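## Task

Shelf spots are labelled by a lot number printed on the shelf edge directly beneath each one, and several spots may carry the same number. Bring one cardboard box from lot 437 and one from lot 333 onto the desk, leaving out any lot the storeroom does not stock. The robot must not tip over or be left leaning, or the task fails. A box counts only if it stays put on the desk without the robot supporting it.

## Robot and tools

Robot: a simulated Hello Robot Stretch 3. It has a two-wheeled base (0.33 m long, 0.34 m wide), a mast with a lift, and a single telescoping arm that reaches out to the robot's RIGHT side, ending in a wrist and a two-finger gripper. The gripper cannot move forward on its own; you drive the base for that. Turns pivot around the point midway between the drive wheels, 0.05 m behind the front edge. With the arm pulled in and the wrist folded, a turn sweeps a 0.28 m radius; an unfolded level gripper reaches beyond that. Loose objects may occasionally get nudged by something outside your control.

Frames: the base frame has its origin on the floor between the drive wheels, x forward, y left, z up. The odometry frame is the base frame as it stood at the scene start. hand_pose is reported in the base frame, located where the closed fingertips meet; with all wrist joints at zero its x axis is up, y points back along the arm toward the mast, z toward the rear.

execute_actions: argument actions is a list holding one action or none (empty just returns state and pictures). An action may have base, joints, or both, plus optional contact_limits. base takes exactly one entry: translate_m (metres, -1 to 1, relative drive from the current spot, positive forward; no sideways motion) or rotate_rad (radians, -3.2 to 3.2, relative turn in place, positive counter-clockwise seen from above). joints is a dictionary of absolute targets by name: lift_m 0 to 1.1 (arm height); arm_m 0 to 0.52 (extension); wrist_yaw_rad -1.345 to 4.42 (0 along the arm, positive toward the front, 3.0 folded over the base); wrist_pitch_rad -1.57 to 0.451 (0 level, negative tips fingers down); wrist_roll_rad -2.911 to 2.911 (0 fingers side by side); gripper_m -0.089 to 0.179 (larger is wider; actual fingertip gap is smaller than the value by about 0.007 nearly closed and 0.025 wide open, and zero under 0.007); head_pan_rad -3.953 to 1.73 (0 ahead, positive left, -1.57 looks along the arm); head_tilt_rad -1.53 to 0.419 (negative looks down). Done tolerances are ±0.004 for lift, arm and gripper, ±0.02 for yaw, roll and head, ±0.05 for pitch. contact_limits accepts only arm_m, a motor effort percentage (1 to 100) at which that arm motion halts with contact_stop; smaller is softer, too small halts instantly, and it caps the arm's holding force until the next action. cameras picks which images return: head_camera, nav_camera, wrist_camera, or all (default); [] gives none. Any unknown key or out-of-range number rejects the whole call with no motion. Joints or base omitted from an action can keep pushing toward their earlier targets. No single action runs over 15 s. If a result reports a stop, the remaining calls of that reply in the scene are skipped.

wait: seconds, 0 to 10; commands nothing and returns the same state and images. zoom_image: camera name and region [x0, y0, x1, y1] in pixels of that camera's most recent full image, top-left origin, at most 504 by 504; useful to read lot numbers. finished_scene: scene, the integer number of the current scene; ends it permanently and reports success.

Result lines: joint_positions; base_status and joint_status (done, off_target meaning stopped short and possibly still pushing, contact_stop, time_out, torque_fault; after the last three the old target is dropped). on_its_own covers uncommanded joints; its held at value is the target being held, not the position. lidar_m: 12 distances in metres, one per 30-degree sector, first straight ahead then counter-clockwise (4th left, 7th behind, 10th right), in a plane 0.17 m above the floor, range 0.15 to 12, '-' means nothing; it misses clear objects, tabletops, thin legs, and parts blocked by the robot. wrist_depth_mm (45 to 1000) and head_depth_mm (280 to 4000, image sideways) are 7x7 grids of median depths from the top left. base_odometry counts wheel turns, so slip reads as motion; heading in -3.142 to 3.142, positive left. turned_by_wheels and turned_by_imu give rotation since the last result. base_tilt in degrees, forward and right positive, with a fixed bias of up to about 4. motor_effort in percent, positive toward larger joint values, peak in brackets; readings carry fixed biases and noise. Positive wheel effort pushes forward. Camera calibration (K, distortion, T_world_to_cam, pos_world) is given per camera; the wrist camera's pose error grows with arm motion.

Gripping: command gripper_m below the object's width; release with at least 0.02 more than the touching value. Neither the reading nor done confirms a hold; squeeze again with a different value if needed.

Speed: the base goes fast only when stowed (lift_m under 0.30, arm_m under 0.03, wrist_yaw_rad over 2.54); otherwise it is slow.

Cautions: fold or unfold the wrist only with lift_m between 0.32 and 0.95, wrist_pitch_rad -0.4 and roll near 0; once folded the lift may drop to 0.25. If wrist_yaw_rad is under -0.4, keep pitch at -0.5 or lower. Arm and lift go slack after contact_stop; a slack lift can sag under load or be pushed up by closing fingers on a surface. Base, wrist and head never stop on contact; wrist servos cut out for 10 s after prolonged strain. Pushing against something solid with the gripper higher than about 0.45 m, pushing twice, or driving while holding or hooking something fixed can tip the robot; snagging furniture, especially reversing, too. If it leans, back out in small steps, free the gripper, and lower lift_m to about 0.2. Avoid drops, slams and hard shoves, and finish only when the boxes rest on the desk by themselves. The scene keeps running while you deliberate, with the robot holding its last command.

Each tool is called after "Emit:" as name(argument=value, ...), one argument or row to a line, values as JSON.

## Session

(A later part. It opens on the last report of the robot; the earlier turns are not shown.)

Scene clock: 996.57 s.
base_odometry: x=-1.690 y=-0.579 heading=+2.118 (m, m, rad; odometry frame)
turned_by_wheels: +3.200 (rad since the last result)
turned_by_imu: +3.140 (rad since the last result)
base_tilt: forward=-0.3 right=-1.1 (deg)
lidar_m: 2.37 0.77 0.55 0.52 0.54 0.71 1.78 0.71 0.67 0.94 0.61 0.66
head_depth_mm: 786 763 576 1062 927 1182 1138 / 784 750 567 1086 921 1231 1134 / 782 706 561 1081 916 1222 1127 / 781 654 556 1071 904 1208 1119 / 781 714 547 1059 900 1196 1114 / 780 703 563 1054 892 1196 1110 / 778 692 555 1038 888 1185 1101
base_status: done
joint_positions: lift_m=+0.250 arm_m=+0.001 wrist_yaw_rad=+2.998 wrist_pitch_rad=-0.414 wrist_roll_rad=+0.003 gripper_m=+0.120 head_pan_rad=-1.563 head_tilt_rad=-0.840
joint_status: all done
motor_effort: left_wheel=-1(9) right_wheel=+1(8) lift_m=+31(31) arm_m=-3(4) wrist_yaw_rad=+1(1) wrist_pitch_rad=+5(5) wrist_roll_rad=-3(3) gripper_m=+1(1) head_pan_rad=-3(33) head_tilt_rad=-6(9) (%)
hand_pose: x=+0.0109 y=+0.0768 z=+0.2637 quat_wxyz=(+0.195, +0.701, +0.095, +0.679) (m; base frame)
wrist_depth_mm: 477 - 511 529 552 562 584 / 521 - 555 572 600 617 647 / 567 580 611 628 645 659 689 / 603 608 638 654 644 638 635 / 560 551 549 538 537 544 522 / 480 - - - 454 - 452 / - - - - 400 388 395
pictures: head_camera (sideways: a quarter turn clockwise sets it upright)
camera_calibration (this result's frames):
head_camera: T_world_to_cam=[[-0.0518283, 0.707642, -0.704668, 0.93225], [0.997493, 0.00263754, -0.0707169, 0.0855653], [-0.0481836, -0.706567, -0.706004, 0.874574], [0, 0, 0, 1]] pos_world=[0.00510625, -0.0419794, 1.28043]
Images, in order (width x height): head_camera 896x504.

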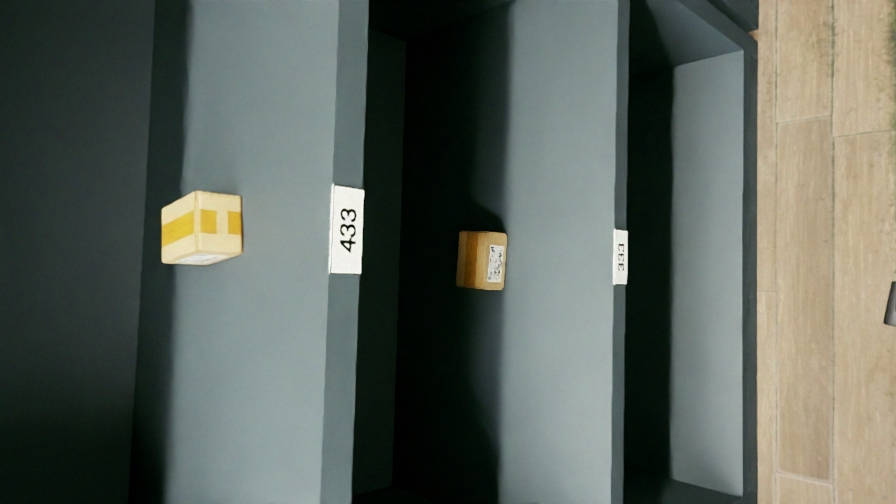

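Emit:
execute_actions(
  actions=[
    {"joints": {"lift_m": 0.62, "wrist_pitch_rad": -0.4, "gripper_m": 0.16}},
  ],
  cameras=[],
)

Emit:
execute_actions(
  actions=[
    {"joints": {"wrist_yaw_rad": 0.0}},
  ],
  cameras=["wrist_camera", "head_camera"],
)

Scene clock: 1013.40 s.
base_odometry: x=-1.690 y=-0.579 heading=+2.118 (m, m, rad; odometry frame)
turned_by_wheels: +0.000 (rad since the last result)
turned_by_imu: +0.000 (rad since the last result)
base_tilt: forward=-0.3 right=-1.2 (deg)
lidar_m: 2.36 0.77 0.55 0.52 0.54 0.71 1.78 0.71 0.67 0.94 0.62 0.66
head_depth_mm: 786 759 575 1064 924 1183 1144 / 782 751 569 1088 924 1227 1174 / 781 708 561 1078 918 1223 1185 / 782 656 555 1070 905 1212 1164 / 779 714 548 1057 897 1204 - / 779 704 562 1049 890 1198 1105 / 776 692 554 1043 886 1185 1101
base_status: not commanded
joint_positions: lift_m=+0.620 arm_m=+0.001 wrist_yaw_rad=+2.998 wrist_pitch_rad=-0.414 wrist_roll_rad=+0.003 gripper_m=+0.160 head_pan_rad=-1.563 head_tilt_rad=-0.840
joint_status: all done
motor_effort: left_wheel=-2(1) right_wheel=+1(1) lift_m=+39(42) arm_m=-4(4) wrist_yaw_rad=+1(2) wrist_pitch_rad=+5(4) wrist_roll_rad=-3(3) gripper_m=+0(83) head_pan_rad=-3(3) head_tilt_rad=-6(7) (%)
hand_pose: x=+0.0109 y=+0.0768 z=+0.6334 quat_wxyz=(+0.195, +0.701, +0.095, +0.679) (m; base frame)
wrist_depth_mm: 481 - 513 525 547 565 583 / 520 - 554 573 595 617 647 / 569 582 609 628 658 684 710 / 618 633 674 699 722 765 809 / 680 681 753 777 811 838 898 / 745 - 837 855 872 877 907 / 791 794 792 794 790 777 737
pictures: none
No camera images: the call's "cameras" was empty. Leave "cameras" out to get every camera's image.

Scene clock: 1015.90 s.
base_odometry: x=-1.690 y=-0.579 heading=+2.118 (m, m, rad; odometry frame)
turned_by_wheels: +0.000 (rad since the last result)
turned_by_imu: +0.000 (rad since the last result)
base_tilt: forward=-0.5 right=-1.1 (deg)
lidar_m: 2.37 0.78 0.55 0.52 0.54 0.71 1.79 0.72 0.67 0.94 0.62 0.66
head_depth_mm: 786 763 576 1064 926 1176 1142 / 784 751 567 1094 924 1223 1185 / 781 706 561 1080 911 1220 1184 / 783 654 554 1070 904 1253 - / 779 715 547 1059 899 1201 1112 / 778 702 563 1047 893 1196 1108 / 777 691 555 1038 884 1189 1107
base_status: not commanded
joint_positions: lift_m=+0.620 arm_m=+0.001 wrist_yaw_rad=+0.003 wrist_pitch_rad=-0.414 wrist_roll_rad=+0.003 gripper_m=+0.160 head_pan_rad=-1.563 head_tilt_rad=-0.840
joint_status: all done
motor_effort: left_wheel=-1(1) right_wheel=+1(1) lift_m=+40(40) arm_m=-4(4) wrist_yaw_rad=-3(2) wrist_pitch_rad=+5(5) wrist_roll_rad=-3(3) gripper_m=+1(1) head_pan_rad=-3(3) head_tilt_rad=-6(6) (%)
hand_pose: x=-0.0208 y=-0.3707 z=+0.6334 quat_wxyz=(+0.692, +0.146, -0.692, -0.145) (m; base frame)
wrist_depth_mm: 517 646 638 633 635 635 548 / 518 662 648 635 623 616 536 / 475 487 478 458 466 466 456 / 387 384 378 376 370 367 364 / 337 332 333 330 330 328 324 / 498 - 827 807 812 790 503 / 544 685 713 714 703 698 583
pictures: head_camera (sideways: a quarter turn clockwise sets it upright), wrist_camera
camera_calibration (this result's frames):
head_camera: T_world_to_cam=[[-0.0518285, 0.707641, -0.704668, 0.93225], [0.997493, 0.00263777, -0.0707169, 0.0855653], [-0.0481835, -0.706567, -0.706004, 0.874574], [0, 0, 0, 1]] pos_world=[0.00510626, -0.0419794, 1.28043]
wrist_camera: T_world_to_cam=[[-0.998853, -0.0388862, -0.0279231, -0.0108669], [0.000329633, 0.577672, -0.816269, 0.763755], [0.047872, -0.815342, -0.576997, 0.2304], [0, 0, 0, 1]] pos_world=[-0.0221358, -0.253768, 0.756066]
Images, in order (width x height): head_camera 896x504, wrist_camera 644x364.

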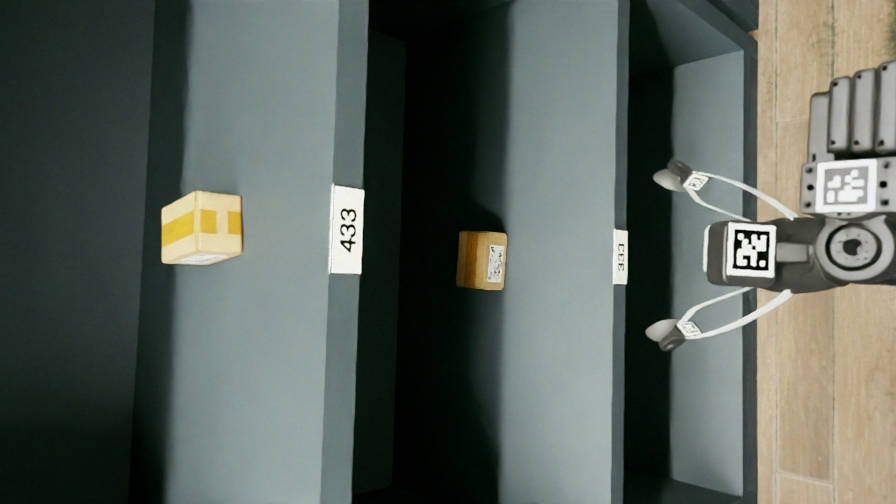

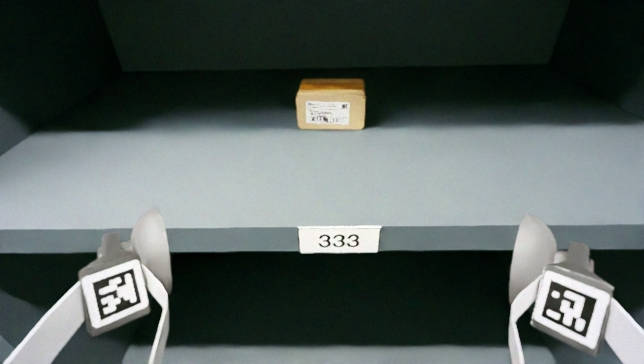

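Emit:
execute_actions(
  actions=[
    {"joints": {"lift_m": 0.6, "wrist_pitch_rad": -0.31, "arm_m": 0.25}},
  ],
  cameras=["wrist_camera"],
)

Scene clock: 1047.97 s.
base_odometry: x=-1.690 y=-0.579 heading=+2.118 (m, m, rad; odometry frame)
turned_by_wheels: +0.000 (rad since the last result)
turned_by_imu: +0.000 (rad since the last result)
base_tilt: forward=-0.4 right=-1.4 (deg)
lidar_m: 2.37 0.77 0.55 0.52 0.54 0.71 1.78 0.71 0.67 0.93 0.61 0.66
head_depth_mm: 783 762 577 1067 928 1177 1142 / 783 750 568 1089 924 1230 1158 / 781 705 561 1079 - 1213 1128 / 781 653 554 1069 - 1213 1116 / 778 714 549 1063 899 1204 1108 / 779 704 561 1053 892 1187 1105 / 776 693 554 1038 884 1188 1098
base_status: not commanded
joint_positions: lift_m=+0.600 arm_m=+0.250 wrist_yaw_rad=+0.002 wrist_pitch_rad=-0.331 wrist_roll_rad=+0.003 gripper_m=+0.160 head_pan_rad=-1.563 head_tilt_rad=-0.840
joint_status: all done
motor_effort: left_wheel=-2(2) right_wheel=+1(1) lift_m=+31(34) arm_m=+5(5) wrist_yaw_rad=-2(3) wrist_pitch_rad=+8(9) wrist_roll_rad=-2(3) gripper_m=+1(0) head_pan_rad=-3(2) head_tilt_rad=-6(6) (%)
hand_pose: x=-0.0210 y=-0.6292 z=+0.6328 quat_wxyz=(+0.697, +0.117, -0.698, -0.116) (m; base frame)
wrist_depth_mm: 404 403 403 402 402 401 399 / 436 436 433 433 435 433 432 / 475 472 469 465 464 462 457 / 410 410 407 402 396 394 390 / 329 340 323 245 319 327 315 / 282 - 262 253 267 267 273 / 232 229 232 231 229 228 216
pictures: wrist_camera
camera_calibration (this result's frames):
wrist_camera: T_world_to_cam=[[-0.998893, -0.0399228, -0.0248651, -0.0237649], [0.00113701, 0.508021, -0.861344, 0.897264], [0.0470192, -0.860419, -0.507414, -0.0531233], [0, 0, 0, 1]] pos_world=[-0.022261, -0.502486, 0.745306]
Images, in order (width x height): wrist_camera 644x364.

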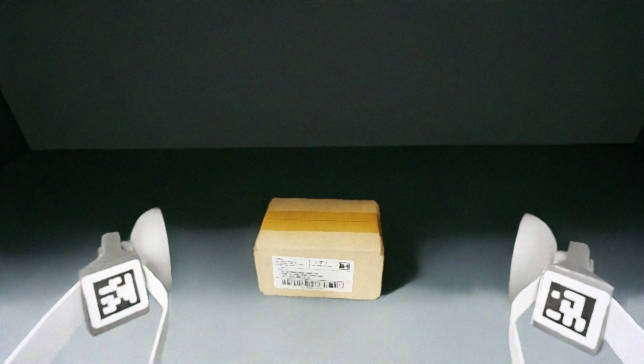

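Emit:
execute_actions(
  actions=[
    {"joints": {"arm_m": 0.325}},
  ],
  cameras=["wrist_camera"],
)

Scene clock: 1058.13 s.
base_odometry: x=-1.690 y=-0.579 heading=+2.118 (m, m, rad; odometry frame)
turned_by_wheels: +0.000 (rad since the last result)
turned_by_imu: +0.000 (rad since the last result)
base_tilt: forward=-0.3 right=-1.1 (deg)
lidar_m: 2.36 0.77 0.55 0.52 0.54 0.71 1.79 0.71 0.67 0.94 0.62 0.67
head_depth_mm: 785 762 575 1069 924 1178 1137 / 784 752 568 1092 922 1224 - / 784 707 561 1117 869 1215 1122 / 781 656 554 1116 882 1209 1123 / 782 714 547 1062 895 1203 1112 / 778 702 564 1049 889 1198 1105 / 778 691 556 1039 886 1184 1105
base_status: not commanded
joint_positions: lift_m=+0.600 arm_m=+0.325 wrist_yaw_rad=+0.002 wrist_pitch_rad=-0.331 wrist_roll_rad=+0.003 gripper_m=+0.160 head_pan_rad=-1.563 head_tilt_rad=-0.840
joint_status: all done
motor_effort: left_wheel=-2(2) right_wheel=+1(1) lift_m=+31(31) arm_m=+5(5) wrist_yaw_rad=-3(2) wrist_pitch_rad=+8(8) wrist_roll_rad=-3(3) gripper_m=+1(0) head_pan_rad=-3(3) head_tilt_rad=-5(6) (%)
hand_pose: x=-0.0210 y=-0.7042 z=+0.6328 quat_wxyz=(+0.697, +0.117, -0.698, -0.116) (m; base frame)
wrist_depth_mm: 339 337 335 334 333 330 331 / 364 363 360 362 357 356 357 / 393 396 392 390 389 389 388 / 413 408 404 402 397 392 391 / 329 340 324 323 318 331 317 / 284 - 261 204 259 266 272 / 231 230 187 176 223 230 216
pictures: wrist_camera
camera_calibration (this result's frames):
wrist_camera: T_world_to_cam=[[-0.998893, -0.0399228, -0.0248646, -0.0267597], [0.00113738, 0.508007, -0.861352, 0.935367], [0.047019, -0.860427, -0.507399, -0.117674], [0, 0, 0, 1]] pos_world=[-0.0222611, -0.577491, 0.745308]
Images, in order (width x height): wrist_camera 644x364.

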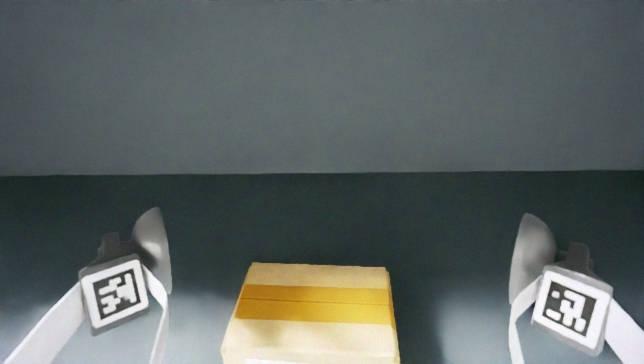

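Emit:
execute_actions(
  actions=[
    {"joints": {"lift_m": 0.538}},
  ],
  cameras=["wrist_camera", "head_camera"],
)

Scene clock: 1065.90 s.
base_odometry: x=-1.690 y=-0.579 heading=+2.118 (m, m, rad; odometry frame)
turned_by_wheels: +0.000 (rad since the last result)
turned_by_imu: +0.000 (rad since the last result)
base_tilt: forward=-0.4 right=-1.3 (deg)
lidar_m: 2.36 0.77 0.55 0.52 0.54 0.71 1.78 0.71 0.66 0.94 0.62 0.66
head_depth_mm: 784 761 577 1064 928 1176 1140 / 786 750 569 1088 922 1226 1134 / 782 705 560 1083 936 1214 1122 / 781 656 554 1098 901 1203 1118 / 778 718 547 1059 900 1199 1117 / 778 700 562 1047 891 1196 1103 / 776 693 554 1042 885 1187 1097
base_status: not commanded
joint_positions: lift_m=+0.538 arm_m=+0.325 wrist_yaw_rad=+0.002 wrist_pitch_rad=-0.331 wrist_roll_rad=+0.003 gripper_m=+0.160 head_pan_rad=-1.563 head_tilt_rad=-0.840
joint_status: all done
motor_effort: left_wheel=-2(1) right_wheel=+1(1) lift_m=+31(32) arm_m=+4(4) wrist_yaw_rad=-2(3) wrist_pitch_rad=+8(8) wrist_roll_rad=-3(3) gripper_m=+1(1) head_pan_rad=-3(3) head_tilt_rad=-6(6) (%)
hand_pose: x=-0.0210 y=-0.7042 z=+0.5708 quat_wxyz=(+0.697, +0.117, -0.698, -0.116) (m; base frame)
wrist_depth_mm: 336 336 336 335 334 332 332 / 367 363 362 360 358 357 358 / 377 379 378 375 368 366 360 / 290 288 285 187 279 277 275 / 232 239 156 150 209 231 222 / 196 - 150 145 176 187 192 / 161 162 160 158 157 161 152
pictures: head_camera (sideways: a quarter turn clockwise sets it upright), wrist_camera
camera_calibration (this result's frames):
head_camera: T_world_to_cam=[[-0.0517615, 0.707647, -0.704668, 0.932249], [0.997493, 0.00254338, -0.0707169, 0.0855653], [-0.0482503, -0.706562, -0.706004, 0.874575], [0, 0, 0, 1]] pos_world=[0.00510228, -0.0419793, 1.28043]
wrist_camera: T_world_to_cam=[[-0.998893, -0.0399254, -0.0248602, -0.0283052], [0.00113753, 0.507911, -0.861409, 0.881966], [0.0470189, -0.860484, -0.507303, -0.149219], [0, 0, 0, 1]] pos_world=[-0.0222611, -0.577491, 0.683331]
Images, in order (width x height): head_camera 896x504, wrist_camera 644x364.

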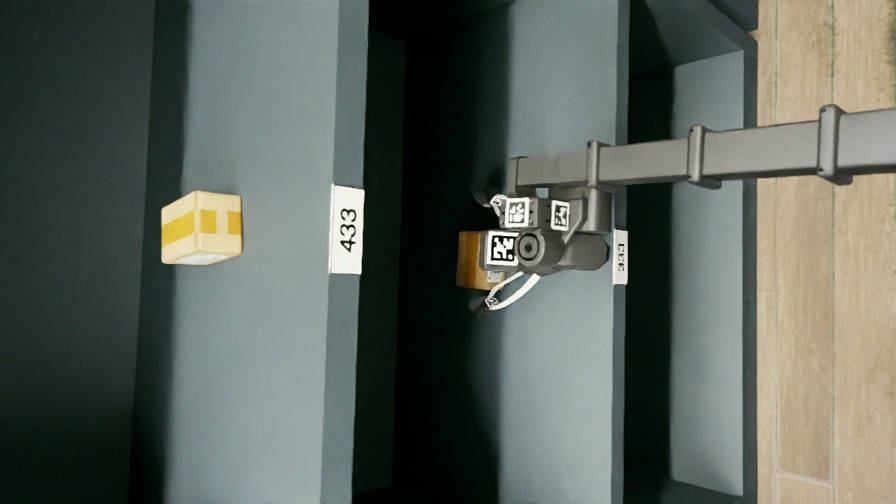

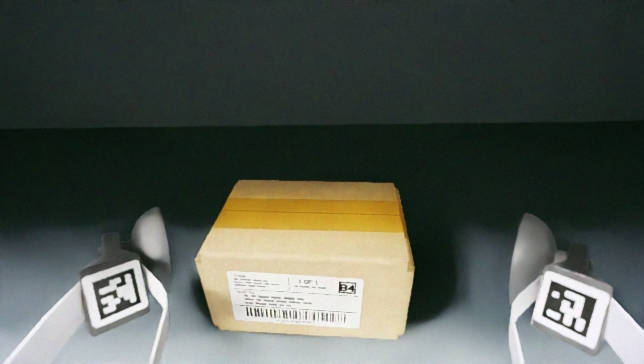

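Emit:
execute_actions(
  actions=[
    {"joints": {"gripper_m": 0.03}},
  ],
  cameras=["wrist_camera"],
)

Scene clock: 1071.77 s.
base_odometry: x=-1.690 y=-0.579 heading=+2.118 (m, m, rad; odometry frame)
turned_by_wheels: +0.000 (rad since the last result)
turned_by_imu: +0.000 (rad since the last result)
base_tilt: forward=-0.3 right=-1.2 (deg)
lidar_m: 2.37 0.78 0.55 0.52 0.54 0.71 1.78 0.71 0.67 0.94 0.61 0.66
head_depth_mm: 785 762 575 1066 929 1176 1142 / 783 747 569 1091 920 1223 1138 / 779 707 561 1077 - 1212 1128 / 781 653 554 1103 906 1211 1119 / 779 712 548 1060 898 1203 1111 / 776 704 562 1049 891 1197 1111 / 775 692 555 1042 888 1186 1105
base_status: not commanded
joint_positions: lift_m=+0.538 arm_m=+0.325 wrist_yaw_rad=+0.002 wrist_pitch_rad=-0.331 wrist_roll_rad=+0.003 gripper_m=+0.031 head_pan_rad=-1.563 head_tilt_rad=-0.840
joint_status: all done
motor_effort: left_wheel=-1(1) right_wheel=+0(1) lift_m=+31(30) arm_m=+4(4) wrist_yaw_rad=-3(1) wrist_pitch_rad=+8(8) wrist_roll_rad=-3(3) gripper_m=-25(94) head_pan_rad=-3(2) head_tilt_rad=-6(6) (%)
hand_pose: x=-0.0210 y=-0.7042 z=+0.5708 quat_wxyz=(+0.697, +0.117, -0.698, -0.116) (m; base frame)
wrist_depth_mm: 337 339 335 334 331 330 331 / 366 363 361 361 355 356 360 / 381 381 376 372 368 365 359 / 291 288 284 185 277 277 274 / 232 231 155 148 147 227 221 / 193 192 145 147 150 189 186 / 165 164 159 158 161 157 160
pictures: wrist_camera
camera_calibration (this result's frames):
wrist_camera: T_world_to_cam=[[-0.998893, -0.039931, -0.0248596, -0.0283084], [0.00113435, 0.507907, -0.861411, 0.881961], [0.0470233, -0.860486, -0.507299, -0.149225], [0, 0, 0, 1]] pos_world=[-0.0222605, -0.577491, 0.683326]
Images, in order (width x height): wrist_camera 644x364.

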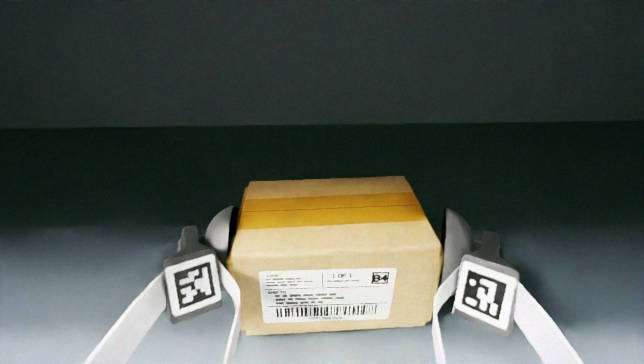

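Gripped. Lift a bit, then retract.

Emit:
execute_actions(
  actions=[
    {"joints": {"lift_m": 0.6}},
  ],
  cameras=["wrist_camera"],
)

Scene clock: 1075.67 s.
base_odometry: x=-1.690 y=-0.579 heading=+2.118 (m, m, rad; odometry frame)
turned_by_wheels: +0.000 (rad since the last result)
turned_by_imu: +0.000 (rad since the last result)
base_tilt: forward=-0.3 right=-1.1 (deg)
lidar_m: 2.37 0.78 0.55 0.52 0.54 0.71 1.79 0.71 0.67 0.94 0.62 0.66
head_depth_mm: 785 762 576 1065 930 1174 1135 / 782 749 568 1090 920 1231 - / 781 707 560 1116 868 1215 1122 / 779 654 554 1129 882 1209 1119 / 779 713 547 1056 898 1201 1117 / 779 703 561 1050 893 1194 1108 / 777 690 555 1035 886 1179 1102
base_status: not commanded
joint_positions: lift_m=+0.600 arm_m=+0.325 wrist_yaw_rad=+0.002 wrist_pitch_rad=-0.332 wrist_roll_rad=+0.003 gripper_m=+0.046 head_pan_rad=-1.563 head_tilt_rad=-0.840
joint_status: all done
on_its_own: gripper_m is held at +0.045, not at your +0.030, by its stall guard, which is not easing now
motor_effort: left_wheel=-1(1) right_wheel=+1(0) lift_m=+40(43) arm_m=+5(4) wrist_yaw_rad=-1(3) wrist_pitch_rad=+8(8) wrist_roll_rad=-3(3) gripper_m=-19(20) head_pan_rad=-2(3) head_tilt_rad=-6(6) (%)
hand_pose: x=-0.0210 y=-0.7041 z=+0.6323 quat_wxyz=(+0.697, +0.118, -0.698, -0.117) (m; base frame)
wrist_depth_mm: 336 339 337 335 333 330 331 / 364 362 362 361 357 359 357 / 392 394 389 391 390 389 386 / 410 407 402 186 393 390 386 / 328 326 155 148 147 322 314 / 272 275 145 148 152 274 263 / 234 233 226 219 223 222 227
pictures: wrist_camera
camera_calibration (this result's frames):
wrist_camera: T_world_to_cam=[[-0.998893, -0.0399046, -0.024899, -0.0267334], [0.00113308, 0.508797, -0.860886, 0.935132], [0.0470218, -0.859961, -0.508188, -0.117027], [0, 0, 0, 1]] pos_world=[-0.0222605, -0.577498, 0.744905]
Images, in order (width x height): wrist_camera 644x364.

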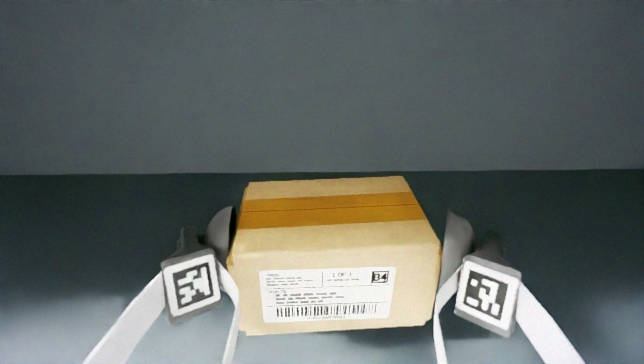

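Emit:
execute_actions(
  actions=[
    {"joints": {"arm_m": 0.0, "wrist_pitch_rad": -0.4}},
  ],
  cameras=[],
)

Emit:
execute_actions(
  actions=[
    {"joints": {"wrist_yaw_rad": 2.65, "head_pan_rad": 0.0, "head_tilt_rad": -0.9}},
  ],
  cameras=["head_camera", "wrist_camera"],
)

Scene clock: 1102.13 s.
base_odometry: x=-1.690 y=-0.579 heading=+2.118 (m, m, rad; odometry frame)
turned_by_wheels: +0.000 (rad since the last result)
turned_by_imu: +0.000 (rad since the last result)
base_tilt: forward=-0.4 right=-1.3 (deg)
lidar_m: 2.36 0.78 0.55 0.52 0.53 0.71 1.78 0.72 0.66 0.94 0.61 0.66
head_depth_mm: 784 760 575 1065 929 1181 1144 / 782 750 569 1089 920 1222 1172 / 782 707 560 1077 919 1220 1169 / 781 655 556 1066 906 695 - / 780 714 548 1058 898 1201 1118 / 778 702 563 1046 890 1197 1104 / 780 693 555 1044 888 1187 1103
base_status: not commanded
joint_positions: lift_m=+0.600 arm_m=+0.001 wrist_yaw_rad=+0.002 wrist_pitch_rad=-0.421 wrist_roll_rad=+0.003 gripper_m=+0.046 head_pan_rad=-1.563 head_tilt_rad=-0.840
joint_status: all done
on_its_own: gripper_m is held at +0.045, not at your +0.030, by its stall guard, which is not easing now
motor_effort: left_wheel=-1(1) right_wheel=+0(1) lift_m=+40(40) arm_m=-4(4) wrist_yaw_rad=-2(3) wrist_pitch_rad=+8(9) wrist_roll_rad=-3(2) gripper_m=-19(19) head_pan_rad=-3(3) head_tilt_rad=-6(7) (%)
hand_pose: x=-0.0211 y=-0.3699 z=+0.6119 quat_wxyz=(+0.691, +0.148, -0.692, -0.148) (m; base frame)
wrist_depth_mm: 521 642 638 641 639 636 551 / 514 584 575 568 553 550 508 / 436 431 426 423 415 414 408 / 345 343 338 186 334 330 327 / 330 327 155 148 147 499 501 / 509 669 146 149 152 695 552 / 507 673 679 655 675 662 542
pictures: none
No camera images: the call's "cameras" was empty. Leave "cameras" out to get every camera's image.

Scene clock: 1104.47 s.
base_odometry: x=-1.690 y=-0.579 heading=+2.118 (m, m, rad; odometry frame)
turned_by_wheels: +0.000 (rad since the last result)
turned_by_imu: +0.000 (rad since the last result)
base_tilt: forward=-0.3 right=-1.2 (deg)
lidar_m: 2.37 0.78 0.55 0.52 0.54 0.71 1.78 0.71 0.67 0.93 0.62 0.66
head_depth_mm: 1977 1325 1337 1590 1408 1214 1100 / 2036 2353 2048 1711 1461 1274 1122 / 2023 2333 2140 1735 1458 1266 1112 / 2037 2342 2144 1722 1462 1260 1105 / 2041 2318 2095 1704 1451 1249 1102 / 2023 2317 2099 1708 1435 1243 1091 / 1786 1791 1805 1644 1423 1235 1093
base_status: not commanded
joint_positions: lift_m=+0.600 arm_m=+0.001 wrist_yaw_rad=+2.647 wrist_pitch_rad=-0.421 wrist_roll_rad=+0.003 gripper_m=+0.046 head_pan_rad=-0.007 head_tilt_rad=-0.889
joint_status: all done
on_its_own: gripper_m is held at +0.045, not at your +0.030, by its stall guard, which is not easing now
motor_effort: left_wheel=-1(2) right_wheel=+1(1) lift_m=+40(40) arm_m=-3(4) wrist_yaw_rad=+3(5) wrist_pitch_rad=+8(8) wrist_roll_rad=-3(3) gripper_m=-19(19) head_pan_rad=+3(35) head_tilt_rad=-6(13) (%)
hand_pose: x=+0.0851 y=+0.0514 z=+0.6119 quat_wxyz=(+0.313, +0.707, -0.026, +0.633) (m; base frame)
wrist_depth_mm: 442 481 540 600 702 812 982 / 464 513 574 653 759 907 - / 500 547 620 712 850 - - / 538 604 661 186 926 - - / 583 642 155 148 147 - - / - 693 146 148 152 871 848 / - 748 754 734 734 737 754
pictures: head_camera (sideways: a quarter turn clockwise sets it upright), wrist_camera
camera_calibration (this result's frames):
head_camera: T_world_to_cam=[[-0.741788, -0.0409208, -0.669384, 0.890479], [0.00894208, 0.997444, -0.0708851, 0.09181], [0.670574, -0.0585674, -0.739527, 0.913786], [0, 0, 0, 1]] pos_world=[0.0469644, -0.00161812, 1.27835]
wrist_camera: T_world_to_cam=[[0.896026, -0.443108, -0.0281587, -0.0296515], [-0.278852, -0.512257, -0.812302, 0.579618], [0.345513, 0.735695, -0.582557, 0.455432], [0, 0, 0, 1]] pos_world=[0.0308387, -0.0512843, 0.735305]
Images, in order (width x height): head_camera 896x504, wrist_camera 644x364.

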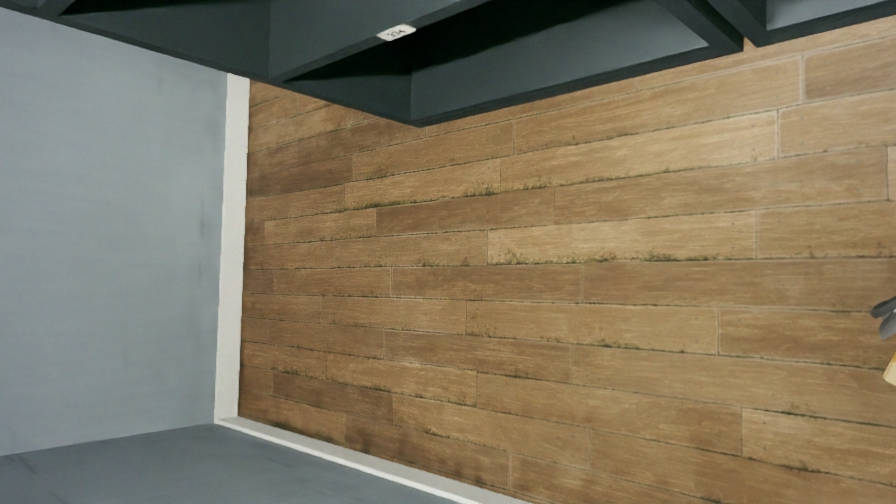

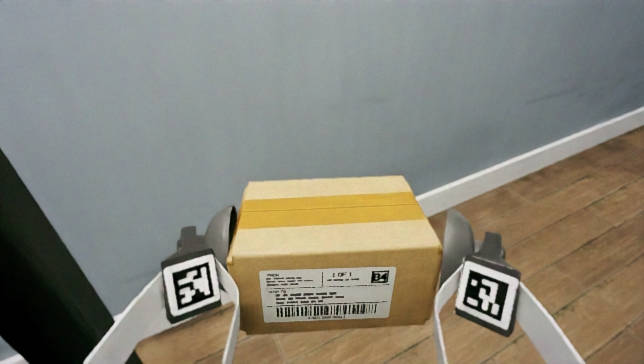

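Emit:
execute_actions(
  actions=[
    {"joints": {"lift_m": 0.29, "head_tilt_rad": -1.45, "head_pan_rad": 0.3}},
  ],
  cameras=["head_camera"],
)

Scene clock: 1115.13 s.
base_odometry: x=-1.690 y=-0.579 heading=+2.118 (m, m, rad; odometry frame)
turned_by_wheels: +0.000 (rad since the last result)
turned_by_imu: +0.000 (rad since the last result)
base_tilt: forward=-0.3 right=-1.3 (deg)
lidar_m: 2.36 0.77 0.55 0.52 0.54 0.71 1.78 0.71 0.66 0.94 0.62 0.66
head_depth_mm: 1495 1423 1354 1300 1241 1144 1092 / 1477 1415 1357 1285 1244 1193 1149 / 1470 1415 1348 1288 1246 1176 1138 / 1455 1401 1337 1280 1239 - 1140 / 1444 1380 1324 1266 939 - 1134 / 1230 1361 1320 1266 1229 - 1117 / 978 1106 1244 1250 1214 - 1118
base_status: not commanded
joint_positions: lift_m=+0.290 arm_m=+0.001 wrist_yaw_rad=+2.647 wrist_pitch_rad=-0.421 wrist_roll_rad=+0.003 gripper_m=+0.046 head_pan_rad=+0.293 head_tilt_rad=-1.433
joint_status: all done
on_its_own: gripper_m is held at +0.045, not at your +0.030, by its stall guard, which is not easing now
motor_effort: left_wheel=-2(1) right_wheel=+0(1) lift_m=+32(36) arm_m=-3(4) wrist_yaw_rad=+1(3) wrist_pitch_rad=+8(8) wrist_roll_rad=-2(3) gripper_m=-19(20) head_pan_rad=+3(20) head_tilt_rad=-9(42) (%)
hand_pose: x=+0.0851 y=+0.0513 z=+0.3021 quat_wxyz=(+0.313, +0.707, -0.026, +0.633) (m; base frame)
wrist_depth_mm: 441 481 532 605 698 808 989 / 465 512 574 654 777 912 - / 496 541 625 714 818 863 835 / 540 589 645 187 698 696 686 / 566 597 155 148 148 589 579 / - 529 146 148 152 509 495 / - - - 421 430 425 434
pictures: head_camera (sideways: a quarter turn clockwise sets it upright)
camera_calibration (this result's frames):
head_camera: T_world_to_cam=[[-0.925793, -0.327534, -0.188754, 0.265563], [-0.321723, 0.944832, -0.0615398, 0.0816126], [0.198498, 0.0037535, -0.980094, 1.22923], [0, 0, 0, 1]] pos_world=[0.0281133, 0.0052571, 1.25991]
Images, in order (width x height): head_camera 896x504.

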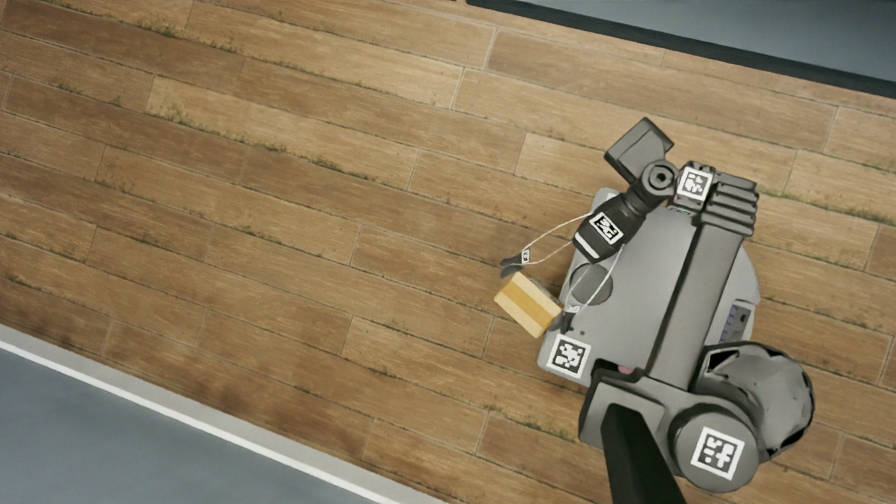

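Emit:
execute_actions(
  actions=[
    {"base": {"translate_m": 1.0}, "joints": {"head_pan_rad": -0.6, "head_tilt_rad": -0.4}},
  ],
  cameras=["nav_camera"],
)

Scene clock: 1126.97 s.
base_odometry: x=-2.210 y=+0.275 heading=+2.118 (m, m, rad; odometry frame)
turned_by_wheels: +0.000 (rad since the last result)
turned_by_imu: +0.001 (rad since the last result)
base_tilt: forward=-0.4 right=-1.2 (deg)
lidar_m: 1.37 0.83 0.59 0.56 0.58 0.77 1.92 0.68 0.70 0.90 0.55 1.44
head_depth_mm: 1718 457 483 521 559 658 781 / 1675 1826 1966 2094 581 614 670 / 1545 1666 1793 1964 2106 1803 1416 / 1430 1525 1654 1791 1951 1775 1409 / 1335 1423 1510 1641 1750 1775 1401 / 1245 1318 1407 1504 1617 1680 1399 / 1175 1245 1325 1402 1485 1569 1382
base_status: done
joint_positions: lift_m=+0.290 arm_m=+0.001 wrist_yaw_rad=+2.648 wrist_pitch_rad=-0.421 wrist_roll_rad=+0.003 gripper_m=+0.046 head_pan_rad=-0.593 head_tilt_rad=-0.408
joint_status: all done
on_its_own: gripper_m is held at +0.045, not at your +0.030, by its stall guard, which is not easing now
motor_effort: left_wheel=-1(5) right_wheel=+1(6) lift_m=+32(32) arm_m=-3(3) wrist_yaw_rad=+2(1) wrist_pitch_rad=+8(8) wrist_roll_rad=-3(3) gripper_m=-19(20) head_pan_rad=-3(34) head_tilt_rad=+4(50) (%)
hand_pose: x=+0.0850 y=+0.0514 z=+0.3021 quat_wxyz=(+0.313, +0.707, -0.026, +0.634) (m; base frame)
wrist_depth_mm: 466 517 571 638 735 868 - / 496 554 617 705 817 959 - / 525 585 662 756 829 851 855 / 566 617 687 187 692 691 683 / 595 598 155 148 147 587 573 / - 531 145 148 151 509 491 / - - - 421 427 424 432
pictures: nav_camera (sideways: a quarter turn counterclockwise sets it upright)
camera_calibration (this result's frames):
nav_camera: T_world_to_cam=[[0.31835, -0.193946, 0.927922, -1.16652], [-0.545609, -0.837954, 0.0120447, 0.0378234], [0.775219, -0.510116, -0.372581, 0.433415], [0, 0, 0, 1]] pos_world=[0.0560054, 0.0265451, 1.24346]
Images, in order (width x height): nav_camera 672x504.

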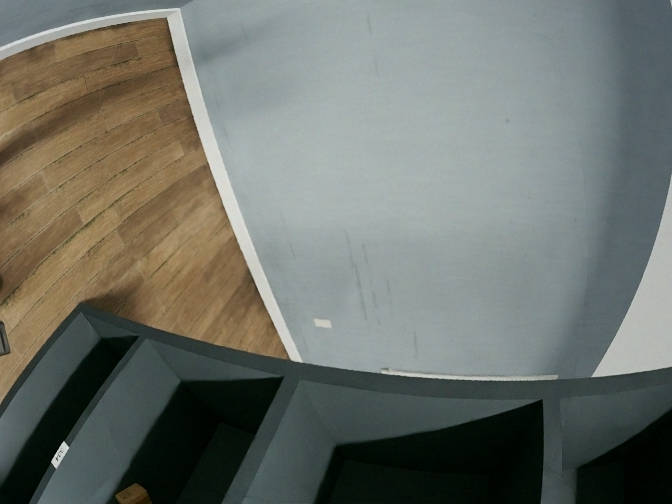

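Emit:
execute_actions(
  actions=[
    {"base": {"translate_m": 0.8}, "joints": {"head_pan_rad": -1.4, "head_tilt_rad": -0.3}},
  ],
  cameras=["nav_camera"],
)

Scene clock: 1141.13 s.
base_odometry: x=-2.627 y=+0.958 heading=+2.118 (m, m, rad; odometry frame)
turned_by_wheels: +0.000 (rad since the last result)
turned_by_imu: +0.000 (rad since the last result)
base_tilt: forward=-0.4 right=-1.2 (deg)
lidar_m: 0.58 0.60 0.62 0.59 0.61 0.81 2.03 0.61 0.60 2.67 0.86 0.61
head_depth_mm: 2627 2750 2882 2988 2814 2076 1579 / 2698 2819 2987 3115 2940 2047 1568 / 2747 2844 2999 3104 2965 2032 1545 / 2780 2899 3008 3134 2887 2001 1545 / 2057 2186 2343 2503 2565 1988 1545 / 1489 1540 1590 1655 1754 1801 1524 / 1140 1181 1211 1250 1304 1351 1381
base_status: done
joint_positions: lift_m=+0.290 arm_m=+0.001 wrist_yaw_rad=+2.648 wrist_pitch_rad=-0.421 wrist_roll_rad=+0.003 gripper_m=+0.046 head_pan_rad=-1.393 head_tilt_rad=-0.310
joint_status: all done
on_its_own: gripper_m is held at +0.045, not at your +0.030, by its stall guard, which is not easing now
motor_effort: left_wheel=-2(6) right_wheel=+1(7) lift_m=+32(32) arm_m=-4(3) wrist_yaw_rad=+2(3) wrist_pitch_rad=+8(8) wrist_roll_rad=-3(2) gripper_m=-19(19) head_pan_rad=-3(35) head_tilt_rad=+5(14) (%)
hand_pose: x=+0.0849 y=+0.0514 z=+0.3020 quat_wxyz=(+0.313, +0.707, -0.026, +0.634) (m; base frame)
wrist_depth_mm: 497 539 604 678 728 577 466 / 524 577 651 739 787 605 484 / 559 613 700 781 810 633 503 / 595 652 703 187 700 641 515 / 607 604 155 148 147 583 534 / - 530 145 148 152 509 491 / - - - 418 425 425 434
pictures: nav_camera (sideways: a quarter turn counterclockwise sets it upright)
camera_calibration (this result's frames):
nav_camera: T_world_to_cam=[[0.0662958, -0.27247, 0.959877, -1.2067], [-0.981467, -0.191156, 0.0135255, 0.0385527], [0.179801, -0.942984, -0.280093, 0.316679], [0, 0, 0, 1]] pos_world=[0.0608982, -0.0227969, 1.24646]
Images, in order (width x height): nav_camera 672x504.

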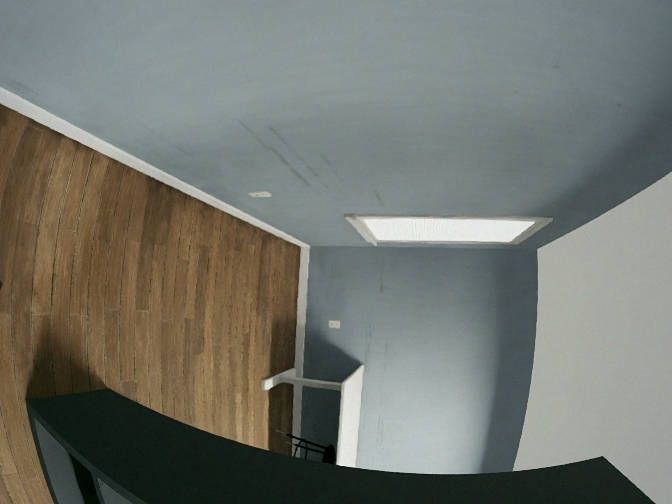

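Emit:
execute_actions(
  actions=[
    {"base": {"rotate_rad": -1.57}, "joints": {"head_pan_rad": 0.0, "head_tilt_rad": -0.3}},
  ],
  cameras=["head_camera", "nav_camera"],
)

Scene clock: 1147.20 s.
base_odometry: x=-2.627 y=+0.958 heading=+0.548 (m, m, rad; odometry frame)
turned_by_wheels: -1.570 (rad since the last result)
turned_by_imu: -1.539 (rad since the last result)
base_tilt: forward=-0.3 right=-1.1 (deg)
lidar_m: 2.43 0.84 0.61 0.58 0.60 0.62 0.59 0.61 0.83 2.16 0.60 0.61
head_depth_mm: 2734 2885 3034 3159 2996 2063 1429 / 2756 2857 3044 3080 2868 2061 1560 / 2739 2843 2994 3155 2979 2018 1553 / 2729 2872 3008 3138 2911 2022 1542 / 2701 2839 2993 3128 2865 2004 1530 / 2693 2793 2955 3077 2671 1973 1525 / 1808 1844 1858 1906 1998 1867 1513
base_status: done
joint_positions: lift_m=+0.290 arm_m=+0.001 wrist_yaw_rad=+2.648 wrist_pitch_rad=-0.421 wrist_roll_rad=+0.003 gripper_m=+0.046 head_pan_rad=-0.007 head_tilt_rad=-0.310
joint_status: all done
on_its_own: gripper_m is held at +0.045, not at your +0.030, by its stall guard, which is not easing now
motor_effort: left_wheel=+0(8) right_wheel=-2(6) lift_m=+32(32) arm_m=-4(3) wrist_yaw_rad=+1(1) wrist_pitch_rad=+8(8) wrist_roll_rad=-3(2) gripper_m=-19(19) head_pan_rad=+3(34) head_tilt_rad=+4(2) (%)
hand_pose: x=+0.0849 y=+0.0514 z=+0.3020 quat_wxyz=(+0.313, +0.707, -0.026, +0.634) (m; base frame)
wrist_depth_mm: 487 538 587 657 749 865 - / 521 566 636 716 819 949 - / 553 601 683 771 838 859 843 / 589 643 691 187 702 701 675 / 602 602 155 148 148 589 577 / - 526 145 148 151 506 493 / - - - 418 427 425 431
pictures: head_camera (sideways: a quarter turn clockwise sets it upright), nav_camera (sideways: a quarter turn counterclockwise sets it upright)
camera_calibration (this result's frames):
head_camera: T_world_to_cam=[[-0.254409, -0.044477, -0.966073, 1.2744], [0.047333, 0.997172, -0.0583735, 0.0753373], [0.965938, -0.0605779, -0.251584, 0.277122], [0, 0, 0, 1]] pos_world=[0.0529696, -0.00165547, 1.30528]
nav_camera: T_world_to_cam=[[0.279521, 0.0150567, 0.960022, -1.20819], [0.00738054, -0.999881, 0.013533, 0.032511], [0.960111, 0.00330273, -0.279599, 0.311276], [0, 0, 0, 1]] pos_world=[0.0386148, 0.0496705, 1.24648]
Images, in order (width x height): head_camera 896x504, nav_camera 672x504.

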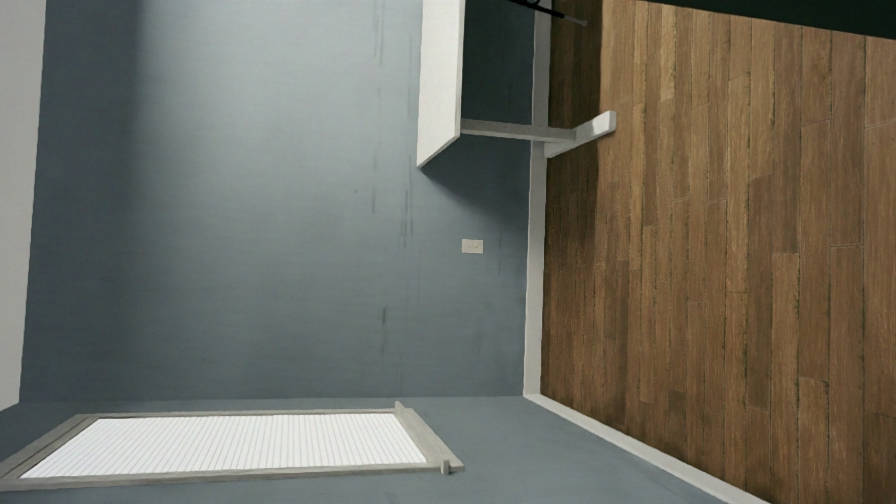

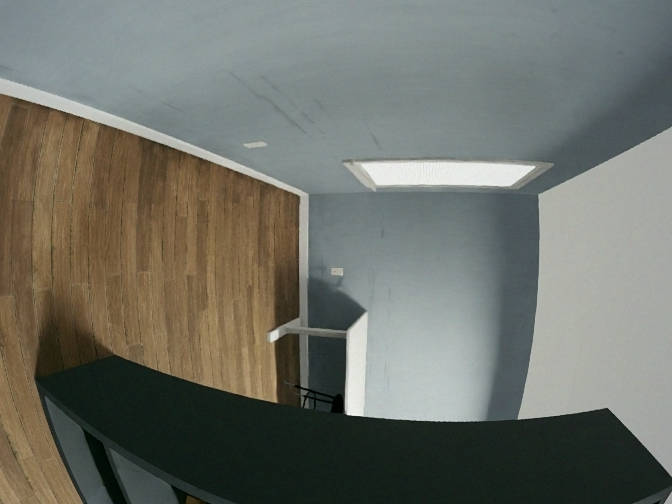

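Emit:
execute_actions(
  actions=[
    {"base": {"translate_m": 1.0}},
  ],
  cameras=["head_camera"],
)

Scene clock: 1174.63 s.
base_odometry: x=-1.773 y=+1.479 heading=+0.548 (m, m, rad; odometry frame)
turned_by_wheels: +0.000 (rad since the last result)
turned_by_imu: +0.001 (rad since the last result)
base_tilt: forward=-0.3 right=-1.1 (deg)
lidar_m: 2.16 0.87 0.63 0.60 0.62 0.84 1.58 0.60 0.44 0.45 2.57 1.86
head_depth_mm: 1881 1997 2082 2176 1866 1975 1580 / 1898 1976 2071 2153 2285 1975 1572 / 1875 1960 2061 2175 2276 2031 1564 / 1878 1959 2056 2161 2292 2016 1545 / 1863 1939 2056 2156 2231 2004 1541 / 1855 1949 2031 2129 2232 1985 1521 / 1821 1898 1955 1993 2056 1878 1517
base_status: done
joint_positions: lift_m=+0.290 arm_m=+0.001 wrist_yaw_rad=+2.648 wrist_pitch_rad=-0.421 wrist_roll_rad=+0.003 gripper_m=+0.046 head_pan_rad=-0.007 head_tilt_rad=-0.309
joint_status: not commanded
on_its_own: gripper_m is held at +0.045, not at your +0.030, by its stall guard, which is not easing now
motor_effort: left_wheel=+1(8) right_wheel=-2(5) lift_m=+32(32) arm_m=-4(3) wrist_yaw_rad=+1(1) wrist_pitch_rad=+8(8) wrist_roll_rad=-2(2) gripper_m=-20(19) head_pan_rad=+3(3) head_tilt_rad=+4(5) (%)
hand_pose: x=+0.0849 y=+0.0514 z=+0.3020 quat_wxyz=(+0.313, +0.707, -0.026, +0.634) (m; base frame)
wrist_depth_mm: 501 546 604 674 765 892 - / 525 577 652 744 838 989 - / 568 632 706 797 868 855 848 / 602 662 701 186 698 695 681 / 613 601 155 148 147 585 574 / - 530 145 148 152 503 495 / - - - 421 426 423 434
pictures: head_camera (sideways: a quarter turn clockwise sets it upright)
camera_calibration (this result's frames):
head_camera: T_world_to_cam=[[-0.253905, -0.0445167, -0.966204, 1.27456], [0.0472209, 0.997179, -0.0583528, 0.075311], [0.966076, -0.0604411, -0.251087, 0.276473], [0, 0, 0, 1]] pos_world=[0.052968, -0.00164878, 1.3053]
Images, in order (width x height): head_camera 896x504.

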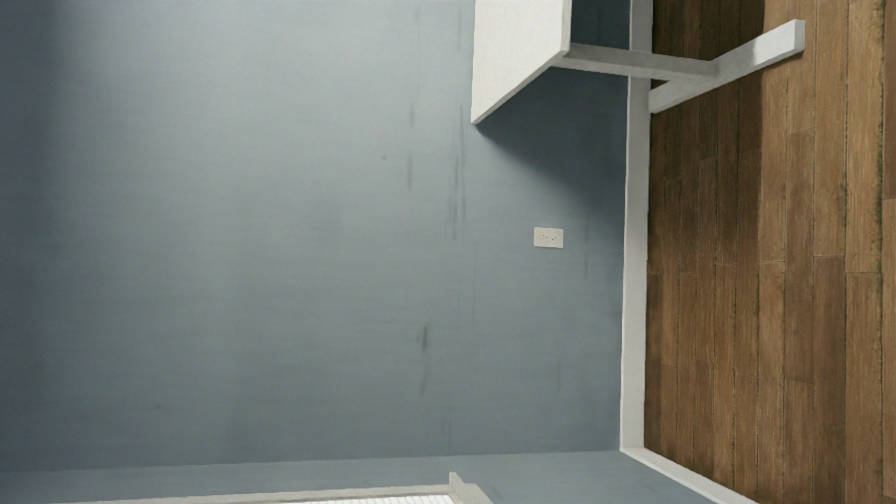

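Emit:
execute_actions(
  actions=[
    {"base": {"translate_m": 1.0}, "joints": {"head_pan_rad": -0.7, "head_tilt_rad": -0.6}},
  ],
  cameras=["head_camera"],
)

Scene clock: 1194.53 s.
base_odometry: x=-0.919 y=+2.000 heading=+0.548 (m, m, rad; odometry frame)
turned_by_wheels: +0.000 (rad since the last result)
turned_by_imu: +0.001 (rad since the last result)
base_tilt: forward=-0.2 right=-1.2 (deg)
lidar_m: 1.17 0.89 0.64 0.62 0.64 0.86 2.29 1.19 1.56 3.64 1.55 0.99
head_depth_mm: 1687 1929 1865 1181 1851 1530 1264 / 1514 1712 1800 1168 966 1511 1257 / 1385 1534 1661 1144 952 1506 1248 / 1265 1408 1522 1140 1277 1410 1238 / 1169 1268 1395 1240 1730 1488 1232 / 1081 1178 1290 1406 1592 1472 1224 / 1016 1094 1185 1298 1450 1455 1221
base_status: done
joint_positions: lift_m=+0.290 arm_m=+0.001 wrist_yaw_rad=+2.648 wrist_pitch_rad=-0.421 wrist_roll_rad=+0.003 gripper_m=+0.046 head_pan_rad=-0.693 head_tilt_rad=-0.593
joint_status: all done
on_its_own: gripper_m is held at +0.045, not at your +0.030, by its stall guard, which is not easing now
motor_effort: left_wheel=+1(9) right_wheel=-1(4) lift_m=+32(32) arm_m=-3(4) wrist_yaw_rad=+1(1) wrist_pitch_rad=+8(8) wrist_roll_rad=-3(3) gripper_m=-20(19) head_pan_rad=-3(32) head_tilt_rad=-4(27) (%)
hand_pose: x=+0.0849 y=+0.0514 z=+0.3020 quat_wxyz=(+0.313, +0.707, -0.026, +0.634) (m; base frame)
wrist_depth_mm: 508 561 612 698 781 930 963 / 551 595 669 756 864 - 982 / 583 642 708 785 866 862 851 / 609 676 714 186 702 689 685 / 623 602 155 148 147 586 571 / - 527 146 148 152 507 493 / - - - 421 431 427 433
pictures: head_camera (sideways: a quarter turn clockwise sets it upright)
camera_calibration (this result's frames):
head_camera: T_world_to_cam=[[-0.425245, 0.292974, -0.856348, 1.13225], [0.654415, 0.753134, -0.0673065, 0.0832404], [0.625226, -0.589029, -0.511993, 0.618082], [0, 0, 0, 1]] pos_world=[0.040569, -0.0303432, 1.29166]
Images, in order (width x height): head_camera 896x504.

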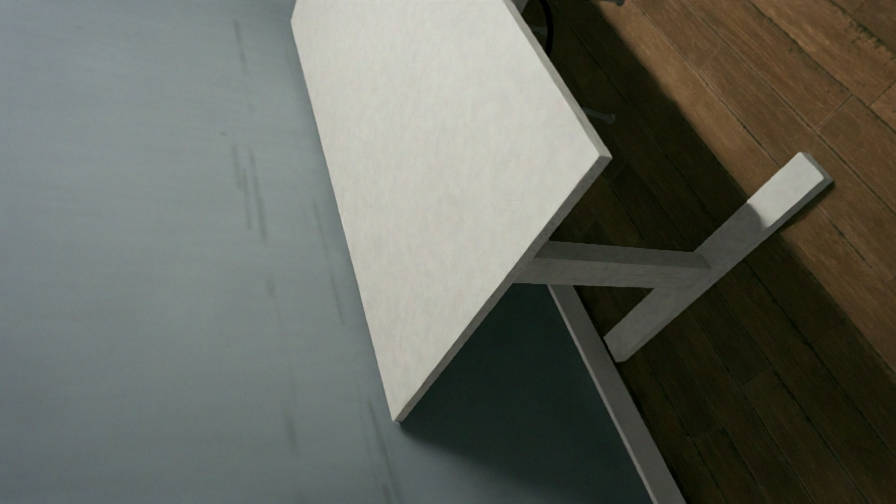

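Emit:
execute_actions(
  actions=[
    {"base": {"translate_m": 0.64}, "joints": {"head_pan_rad": -1.4, "head_tilt_rad": -0.75}},
  ],
  cameras=["head_camera"],
)

Scene clock: 1214.83 s.
base_odometry: x=-0.373 y=+2.334 heading=+0.548 (m, m, rad; odometry frame)
turned_by_wheels: +0.000 (rad since the last result)
turned_by_imu: +0.000 (rad since the last result)
base_tilt: forward=-0.2 right=-1.2 (deg)
lidar_m: 0.54 0.55 0.65 0.63 0.65 0.88 1.79 1.81 2.43 0.66 0.67 0.56
head_depth_mm: 3254 3442 2592 969 767 1383 1178 / 3310 3326 1257 927 781 1367 1180 / 3337 1902 1237 915 798 1360 1167 / 2655 1851 1224 911 944 1286 1160 / 1715 1710 1200 900 1011 1265 1153 / 1252 1342 1196 891 1512 1300 1143 / 986 1043 1072 879 1251 1275 1138
base_status: done
joint_positions: lift_m=+0.290 arm_m=+0.001 wrist_yaw_rad=+2.648 wrist_pitch_rad=-0.421 wrist_roll_rad=+0.003 gripper_m=+0.046 head_pan_rad=-1.393 head_tilt_rad=-0.741
joint_status: all done
on_its_own: gripper_m is held at +0.045, not at your +0.030, by its stall guard, which is not easing now
motor_effort: left_wheel=+1(9) right_wheel=-1(4) lift_m=+32(32) arm_m=-3(3) wrist_yaw_rad=+2(2) wrist_pitch_rad=+8(8) wrist_roll_rad=-2(3) gripper_m=-19(19) head_pan_rad=-2(32) head_tilt_rad=-5(21) (%)
hand_pose: x=+0.0849 y=+0.0514 z=+0.3020 quat_wxyz=(+0.313, +0.707, -0.026, +0.634) (m; base frame)
wrist_depth_mm: 526 564 627 705 724 536 432 / 552 606 677 780 768 563 448 / 588 648 720 798 771 593 464 / 628 678 712 186 697 607 483 / 619 600 155 148 147 584 488 / - 528 146 148 151 512 481 / - - - 422 428 422 434
pictures: head_camera (sideways: a quarter turn clockwise sets it upright)
camera_calibration (this result's frames):
head_camera: T_world_to_cam=[[-0.157713, 0.616446, -0.771441, 1.01992], [0.983932, 0.164314, -0.0698542, 0.084534], [0.083697, -0.770062, -0.632455, 0.778103], [0, 0, 0, 1]] pos_world=[0.0125544, -0.0434289, 1.28483]
Images, in order (width x height): head_camera 896x504.

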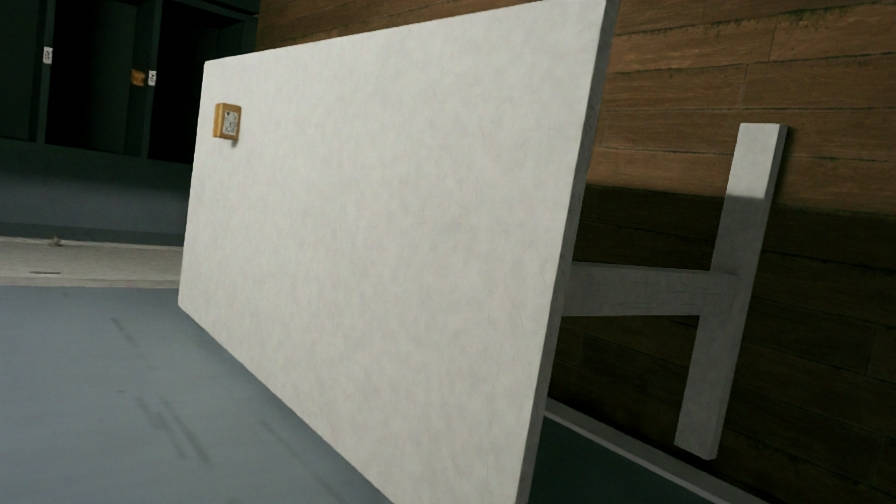

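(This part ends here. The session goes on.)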